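## Task

Scene 1 log: M06 at N2 was delidded with its lid going to LP2, M09 at N3 with its lid going to LP1, and N06 at N1 with its lid going to LP4; then the dispenser aborted, auto-recovery moved the LP1 lid onto N2 and the LP4 lid onto N3, and a watchdog halted it. Since lids carry no labels, use only this log to match each plate with its own lid, seat every plate's own lid fully on it with the plates left at their original nests, and then press CONTINUE. If what the cameras show disagrees with the log, press CALL instead, leaving every plate and lid exactly as found. Pressing RETRY, CONTINUE or SKIP fails the task if the gripper is holding labware, or if any plate at a nest is not seated down in it or any lid there is not resting down on a plate. The finished state must hold without the robot supporting anything: release, then withdraw; resting on the panel housing, the CALL key or the required key is still acceptable.

## Robot and tools

Robot: one FANUC CRX-5iA arm with a Robotiq 2F-140 parallel gripper. There is only one arm, so every motion argument is a single row. The deck has nests labelled N and lid parks labelled LP, placed in no fixed order. The operator panel stands ahead of the robot, toward +x. Seen from the front, its keys run left to right: RETRY (white), CONTINUE (green), SKIP (yellow), CALL (blue). The first three are go keys and end the job the moment one goes down. After CALL the job ends once the robot stops. A key is pressed by pushing it until it latches. A wrong or early go key is usually worse than none.

Frames: result poses are in the scene frame. The origin is on the table top below the arm base, +z is up, +x points toward the panel, and +y is to the left when facing +x. end_effector_position is in metres, end_effector_quat_wxyz is the orientation, and the point reported lies between the closed finger pads. The fingers point along the gripper's +z axis and close along its y axis. Closed fingertips reach about 33 mm past that point and fully open ones about 9 mm; closing pushes the tips about 24 mm further out, so keep that much room above a surface. Reported position gets less accurate at long reach.

Row format (shared by execute_actions and move): 9 numbers, each in [-1, 1], ordered dx, dy, dz, rx, ry, rz, position, force_limit, speed. The first six are an offset, not a pose. They are expressed in the gripper's own axes and counted from the measured gripper pose in the latest result showing it; before any such result in a scene, or for later calls within the same reply, they count from wherever the robot is when the action starts. In an action, every row counts from that same base pose, not from the row before it. Scale: 1.0 equals 0.6 m for dx, dy, dz and 180 degrees for the rotation; rx, ry, rz form one rotation vector. An all-zero offset is not a pause: it pulls the hand back to the base pose. The last three numbers are absolute gripper settings. position: +1 is fully open (140 mm), about -0.8 is pads touching, -1 closes until blocked. force_limit: -1 is about 14 N, 0 about 60 N, +1 about 107 N. speed: -1 is about 30 mm/s, 0 about 140, +1 about 250.

Tools:
- execute_actions {actions, pictures}. actions holds at most one item. An empty list just returns the state. {"rows": [...], "steps": n} runs up to 15 rows for n steps (at most 15, default 15; each step is 1/30 s); if there are fewer rows than steps, the last row repeats. {"steps": n} with no rows waits up to 300 steps counted from the previous result, reply time included. pictures toggles camera images.
- move {target, speed}: target is one row as above. The hand follows a straight path to that offset pose, lasting 0.5 to 10 s, at speed 0.002 to 0.5 m/s (default 0.25; rotation up to twice that in rad/s). It does not avoid obstacles and may overshoot speed near a straight arm.
- wait {seconds}: 0 to 10 s, sends nothing new.
- zoom_image {camera, region}: camera is cam_high, cam_low or cam_wrist; region [x0, y0, x1, y1] in pixels, at most 504 by 504.
- read_manual {section}: licence text only.
- finished_scene {scene}: 1 or 2, irreversible, grades the scene and starts the next.

Each control step, the commanded pose is clipped to within 70 mm and 16 degrees of the measured pose, so far targets need several calls; check the result pose and command the remainder.

Result lines: the state gives pose, joint positions, position_measured (counts: 3 open, 230 pads met) and object_status (0 moving, 1 blocked while opening, 2 blocked while closing, which means a grip, 3 at target or pads met). To grip, send position -1 and confirm status 2; to squeeze harder, raise force_limit and change position by at least 0.01. HELD marks steps the clearance check blocked; "pose unreachable" means it altered the command. "Hand target" is the pose the controller is currently driving toward. A move result adds a "move:" line with the ending (done, off_target, moving, held, fault), the limits that acted (paced = clipped, held = blocked for some steps, after which motion can surge) and the distance from target. Flange force is the estimated external force including any held weight; it is noisy, worst after sudden stops.

Cautions: the arm is very stiff, so commanding even a few millimetres past a firm contact can trigger a fault. A force of 150 N or a joint torque at its limit (147 N m for the first three joints, 36.8 for the wrist joints, held weight included) stops the arm for 10 s. Approach contacts slowly, lift lids gently, set them down without slamming, never drop or knock labware, and keep everything on the table. Holding loads heats motors; MOTOR HOT warns before an over-temperature stop. Release the gripper before pressing any key, confirm every plate sits in its nest with its lid down, then move clear.

Each tool is called after "Call:" by a JSON object that holds its "name" and its "arguments", one argument or row to a line.

## Session

Call:
{"name": "execute_actions", "arguments": {
  "actions": []
}}

Scene clock: 0.00 s of 9600.00 s.
end_effector_position=(+0.8724, +0.4897, +0.1900) position_measured=3 object_status=3 end_effector_quat_wxyz=(-0.236, +0.878, -0.416, -0.006)
Joint positions: [ 0.233  0.601  0.956 -1.322 -1.159  0.645]
Joint velocities: [-0.     0.001 -0.     0.     0.    -0.001]
Flange force (N, the push that the arm receives, along the gripper's own x y z axes): no reading
Hand target: +0.872, +0.490, +0.190; -0.236, +0.878, -0.416, -0.006

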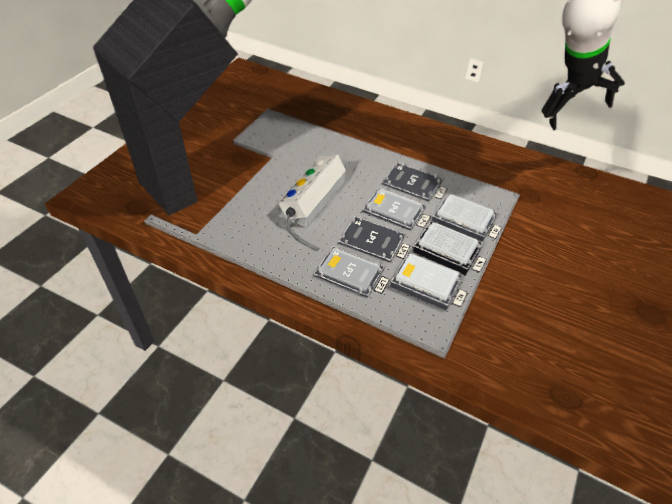

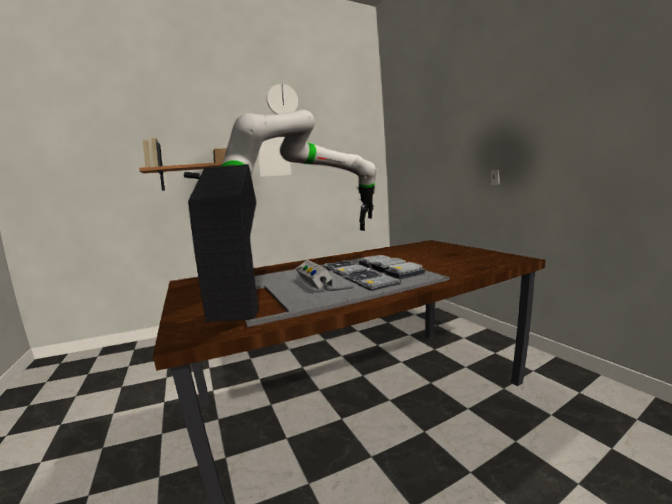

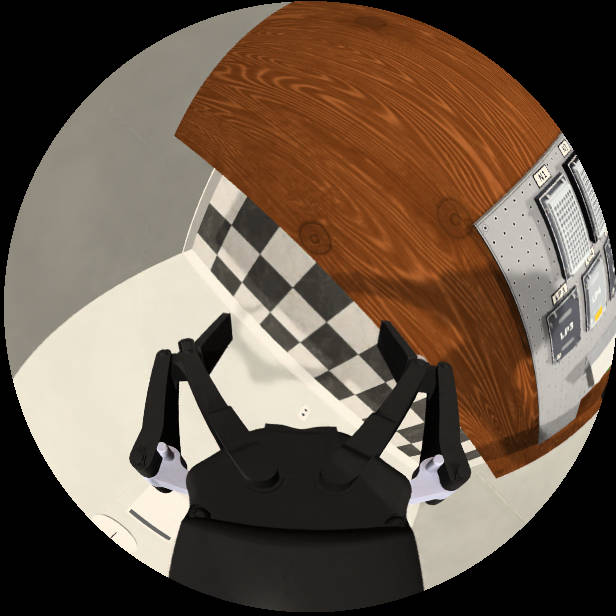

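Call:
{"name": "zoom_image", "arguments": {
  "camera": "cam_high",
  "region": [260, 140, 520, 320]
}}

Region (260, 140, 520, 320) of cam_high's 672x504 image, scaled by 1.938, with more detail than that image has; it fills the top 349 rows of this view, and the rest is white.

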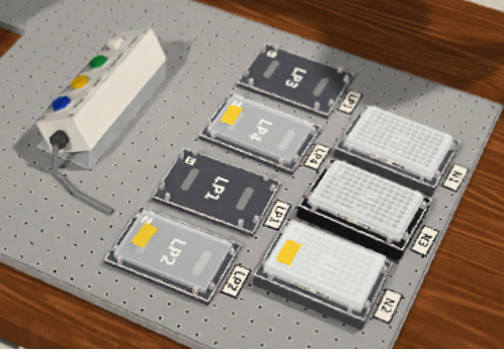

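Call:
{"name": "move", "arguments": {
  "target": [0.006,0.985,-0.56,-0.157,0.004,-0.276,-1,0,0]
}}

Scene clock: 7.13 s of 9600.00 s.
end_effector_position=(+0.3806, +0.0249, +0.2446) position_measured=233 object_status=3 end_effector_quat_wxyz=(+0.000, +1.000, -0.001, +0.001)
Joint positions: [-0.199  0.216 -0.478 -1.146 -1.213  2.558]
Joint velocities: [-0.     0.    -0.    -0.001  0.001  0.003]
Flange force (N, the push that the arm receives, along the gripper's own x y z axes): [-1.1 6.7 -2.5]
Hand target: +0.381, +0.025, +0.245; -0.000, +1.000, -0.001, +0.001
Off the commanded pose: 0.002 m, 0 deg.
After step 90, 1.00 s passed at rest.
move: done

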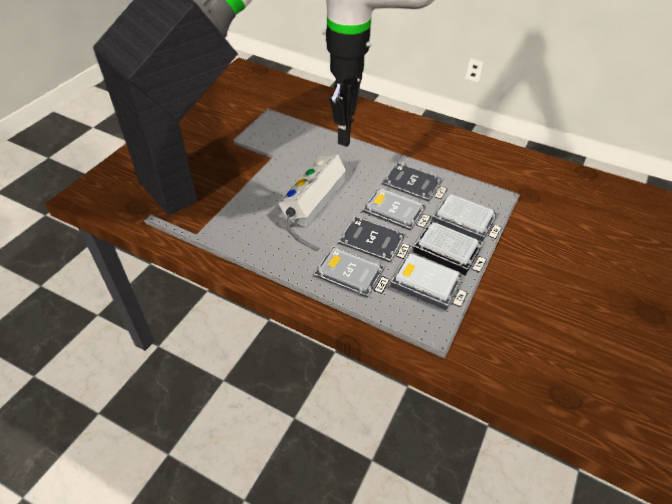

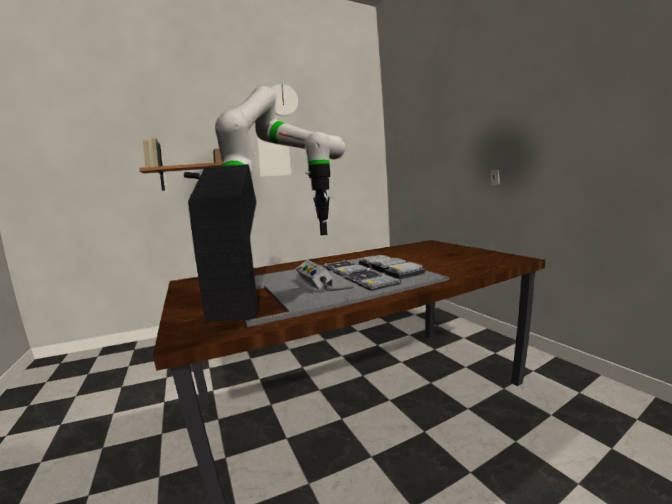

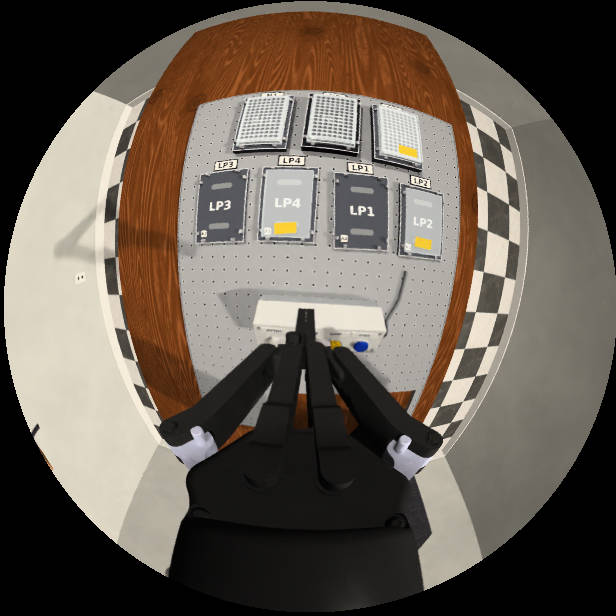

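Call:
{"name": "move", "arguments": {
  "target": [-0.25,0.16,0.15,0,0.1,0,-1,0,0]
}}

Scene clock: 10.77 s of 9600.00 s.
end_effector_position=(+0.2301, -0.0695, +0.1575) position_measured=233 object_status=3 end_effector_quat_wxyz=(+0.019, +0.991, -0.013, +0.129)
Joint positions: [-0.529  0.87  -0.764 -1.583 -1.098  3.706]
Joint velocities: [ 0.001  0.003 -0.002 -0.     0.001  0.003]
Flange force (N, the push that the arm receives, along the gripper's own x y z axes): [-7.3 2.5 -1.4]
Hand target: +0.230, -0.069, +0.157; +0.019, +0.991, -0.013, +0.129
Off the commanded pose: 0.004 m, 4 deg.
move: held; limits=held; held on 8 of 41 steps, including the last
pose unreachable: on one or more control steps of this call an arm could not follow its commanded pose, so it was not sent that pose on those steps. On the call's last step it was still not sent that pose. It may still have moved: this result reports where it is.
cause: the commanded pose would bring two parts of the arm too close to each other (joints 1 (waist) to 5 (wrist pitch) lie between them).

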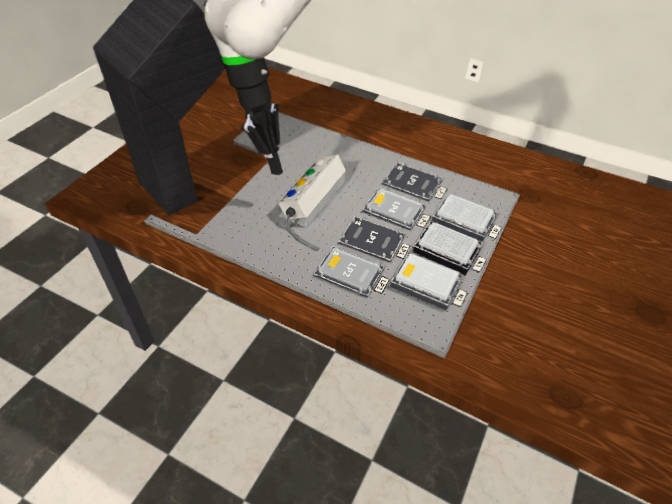

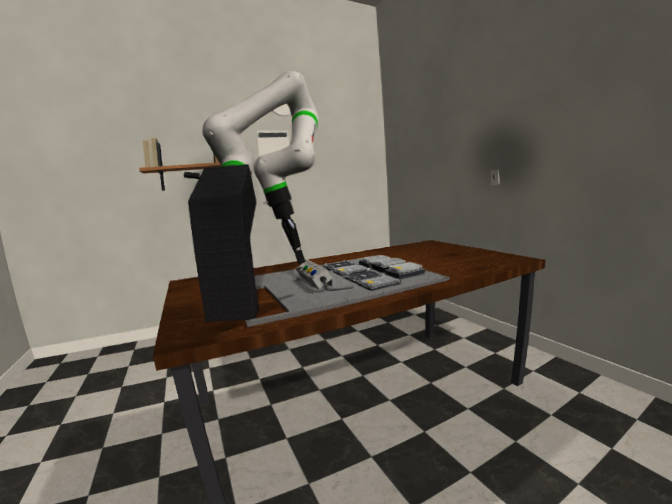

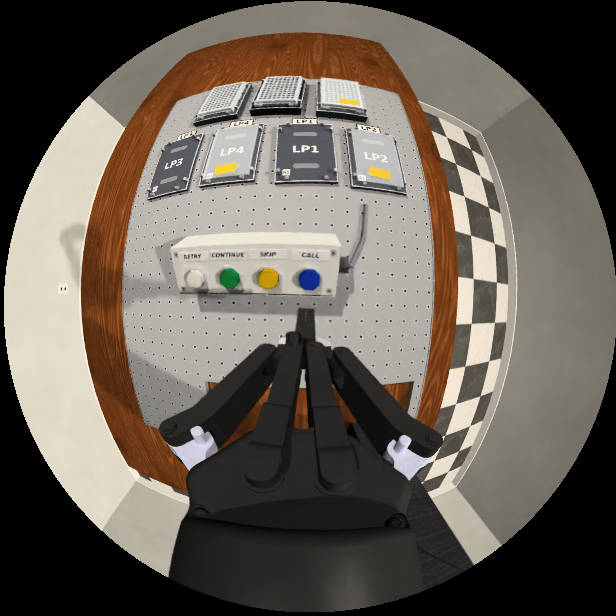

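Call:
{"name": "move", "arguments": {
  "target": [0.03,0.006,0.05,0,0,0,-1,0,0],
  "speed": 0.08
}}

Call:
{"name": "zoom_image", "arguments": {
  "camera": "cam_high",
  "region": [230, 120, 370, 240]
}}

Call:
{"name": "zoom_image", "arguments": {
  "camera": "cam_low",
  "region": [270, 230, 350, 300]
}}

Scene clock: 14.37 s of 9600.00 s.
end_effector_position=(+0.2551, -0.0745, +0.1332) position_measured=233 object_status=3 end_effector_quat_wxyz=(+0.019, +0.991, -0.013, +0.129)
Joint positions: [-0.424  0.881 -0.716 -1.669 -1.101  3.664]
Joint velocities: [-0.001 -0.001  0.     0.     0.002 -0.001]
Flange force (N, the push that the arm receives, along the gripper's own x y z axes): [-3.1 0.2 -2.4]
Hand target: +0.255, -0.075, +0.133; +0.019, +0.991, -0.013, +0.129
Off the commanded pose: 0.000 m, 0 deg.
move: done

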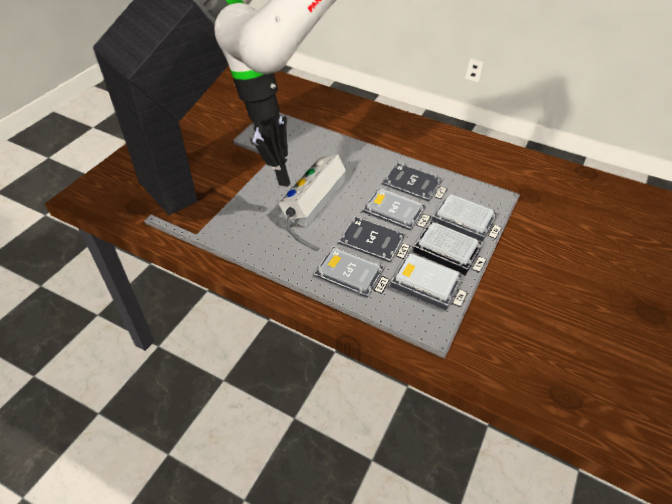

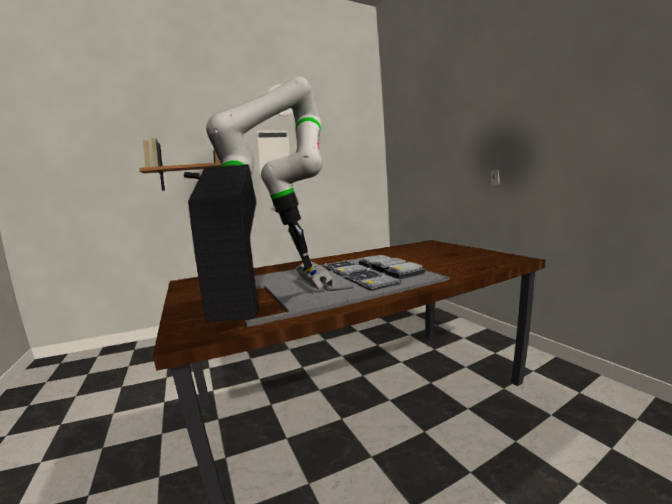

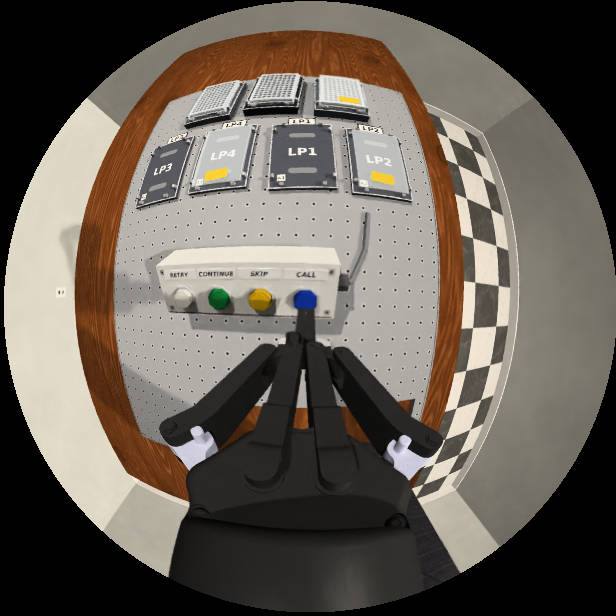

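Region (230, 120, 370, 240) of cam_high's 672x504 image, scaled by 3.600, with more detail than that image has; it fills the top 432 rows of this view, and the rest is white.

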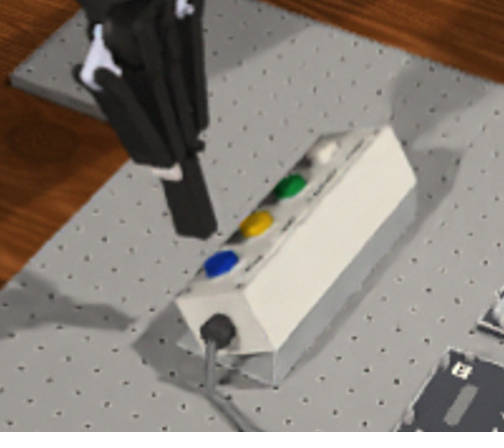

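Region (270, 230, 350, 300) of cam_low's 672x504 image, scaled by 6.300, with more detail than that image has; it fills the top 441 rows of this view, and the rest is white.

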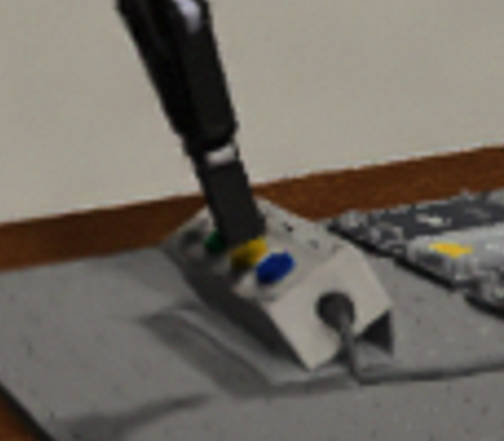

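About 2 cm to go.

Call:
{"name": "move", "arguments": {
  "target": [0.01,0,0.027,0,0,0,-1,0,0],
  "speed": 0.02
}}

Call:
{"name": "zoom_image", "arguments": {
  "camera": "cam_high",
  "region": [230, 120, 370, 240]
}}

Scene clock: 16.53 s of 9600.00 s.
end_effector_position=(+0.2650, -0.0753, +0.1191) position_measured=233 object_status=3 end_effector_quat_wxyz=(+0.019, +0.991, -0.013, +0.129)
Joint positions: [-0.373  0.892 -0.695 -1.715 -1.101  3.653]
Joint velocities: [ 0.    -0.     0.    -0.001 -0.    -0.001]
Flange force (N, the push that the arm receives, along the gripper's own x y z axes): [-3.9 1.0 -2.7]
Hand target: +0.265, -0.075, +0.119; +0.019, +0.991, -0.013, +0.129
Off the commanded pose: 0.000 m, 0 deg.
move: done

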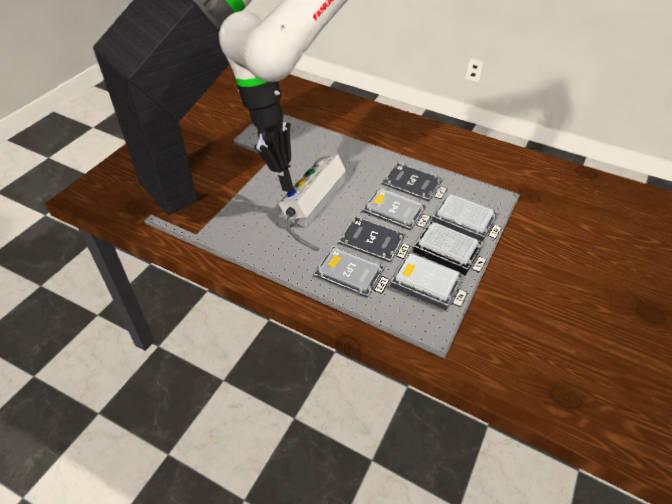

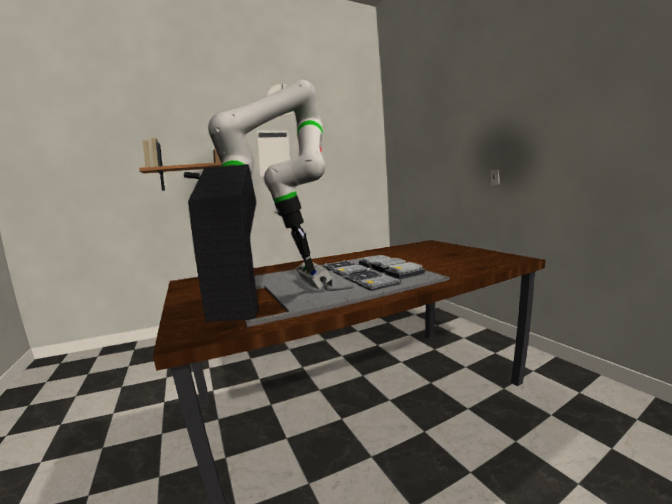

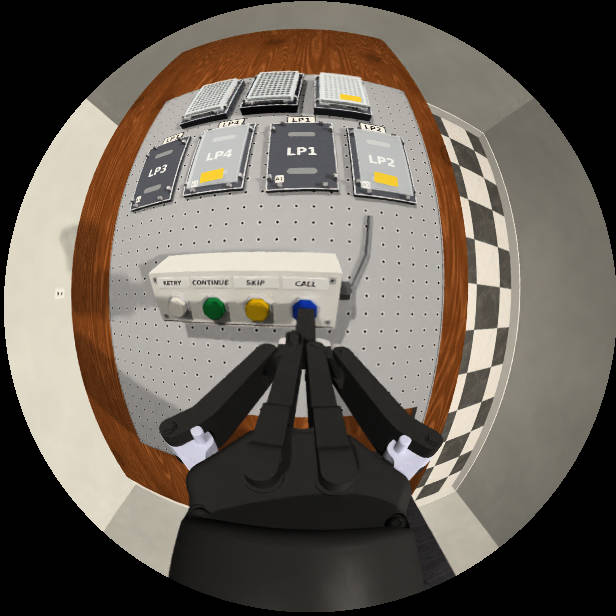

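Region (230, 120, 370, 240) of cam_high's 672x504 image, scaled by 3.600, with more detail than that image has; it fills the top 432 rows of this view, and the rest is white.

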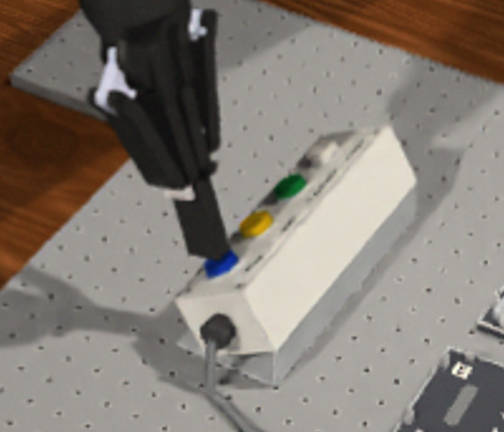

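Call:
{"name": "move", "arguments": {
  "target": [0,0,0.007,0,0,0,-1,0,0],
  "speed": 0.01
}}

Scene clock: 17.90 s of 9600.00 s.
end_effector_position=(+0.2661, -0.0754, +0.1150) position_measured=233 object_status=3 end_effector_quat_wxyz=(+0.019, +0.991, -0.013, +0.129)
Joint positions: [-0.362  0.899 -0.691 -1.727 -1.101  3.657]
Joint velocities: [-0.001 -0.001  0.    -0.     0.     0.   ]
Flange force (N, the push that the arm receives, along the gripper's own x y z axes): [-4.3 1.0 -3.0]
Hand target: +0.266, -0.075, +0.115; +0.019, +0.991, -0.013, +0.129
Off the commanded pose: 0.000 m, 0 deg.
move: done

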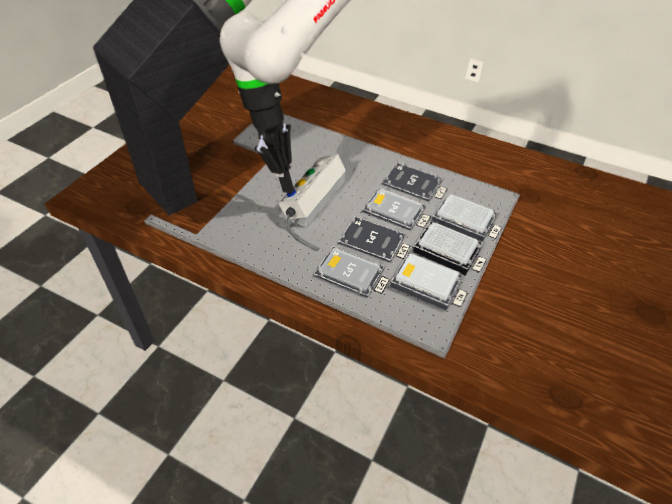

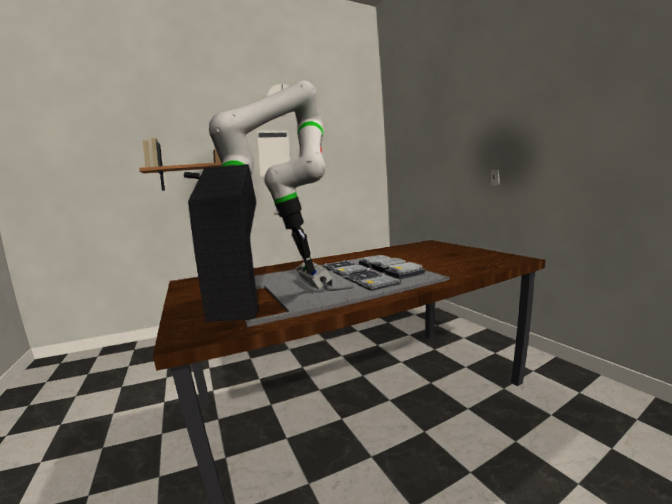

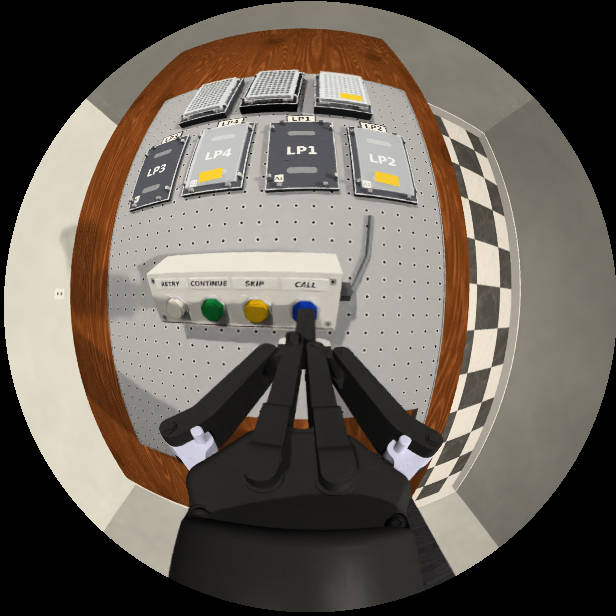

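Call:
{"name": "move", "arguments": {
  "target": [0,0,0.005,0,0,0,-1,0,0],
  "speed": 0.01
}}

Scene clock: 19.43 s of 9600.00 s.
end_effector_position=(+0.2668, -0.0756, +0.1121) position_measured=233 object_status=3 end_effector_quat_wxyz=(+0.019, +0.991, -0.013, +0.129)
Joint positions: [-0.354  0.904 -0.688 -1.737 -1.102  3.659]
Joint velocities: [ 0.    -0.002  0.    -0.    -0.     0.001]
Flange force (N, the push that the arm receives, along the gripper's own x y z axes): [-4.5 2.0 -4.3]
Hand target: +0.267, -0.076, +0.112; +0.019, +0.991, -0.013, +0.129
Off the commanded pose: 0.000 m, 0 deg.
move: done

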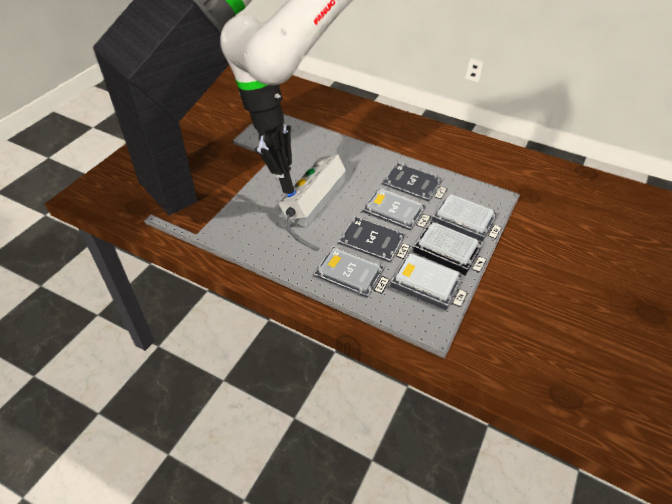

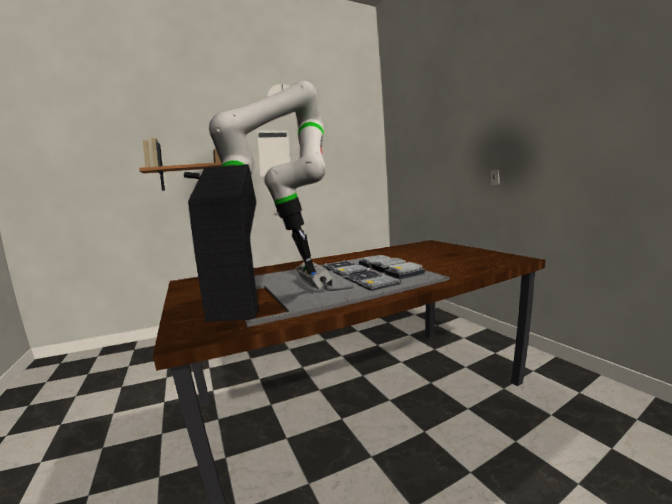

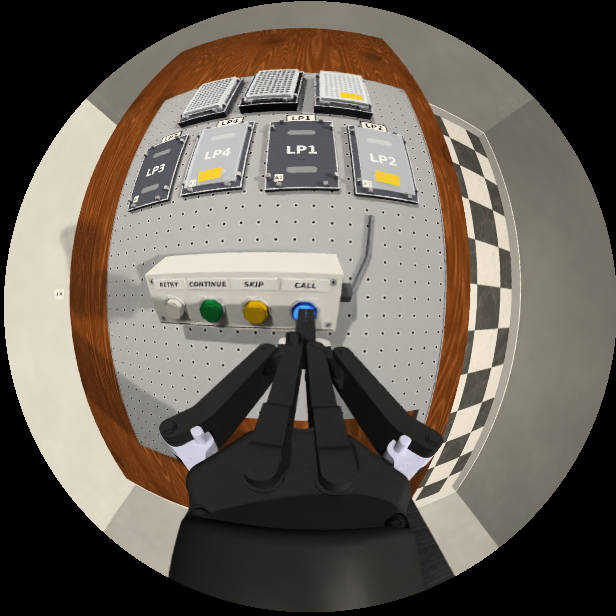

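Lit.

Call:
{"name": "move", "arguments": {
  "target": [0,0,-0.03,0,0,0,-1,0,0],
  "speed": 0.05
}}

Scene clock: 20.93 s of 9600.00 s.
end_effector_position=(+0.2622, -0.0748, +0.1295) position_measured=233 object_status=3 end_effector_quat_wxyz=(+0.019, +0.991, -0.013, +0.129)
Joint positions: [-0.402  0.872 -0.705 -1.681 -1.099  3.643]
Joint velocities: [-0.001  0.001 -0.     0.001 -0.     0.001]
Flange force (N, the push that the arm receives, along the gripper's own x y z axes): [-4.5 1.4 -4.2]
Hand target: +0.262, -0.075, +0.129; +0.019, +0.991, -0.013, +0.129
Off the commanded pose: 0.000 m, 0 deg.
move: done

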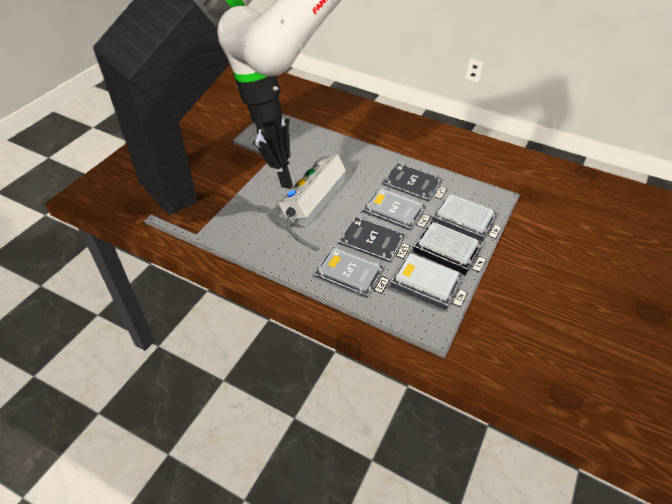

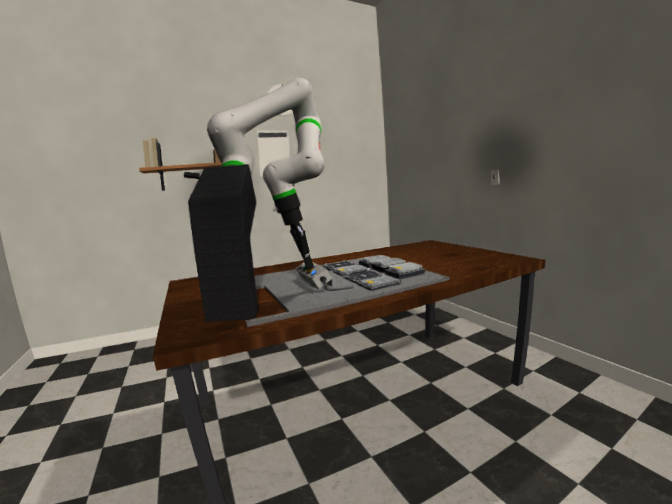

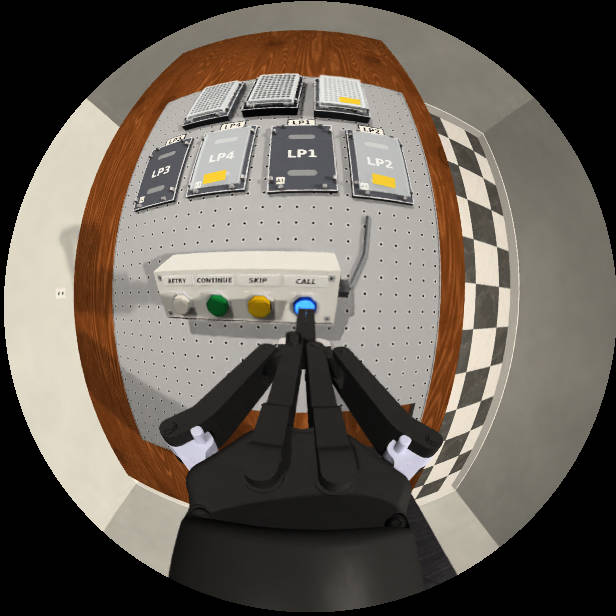

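Call:
{"name": "finished_scene", "arguments": {
  "scene": 1
}}

The scene is finished: the task was done.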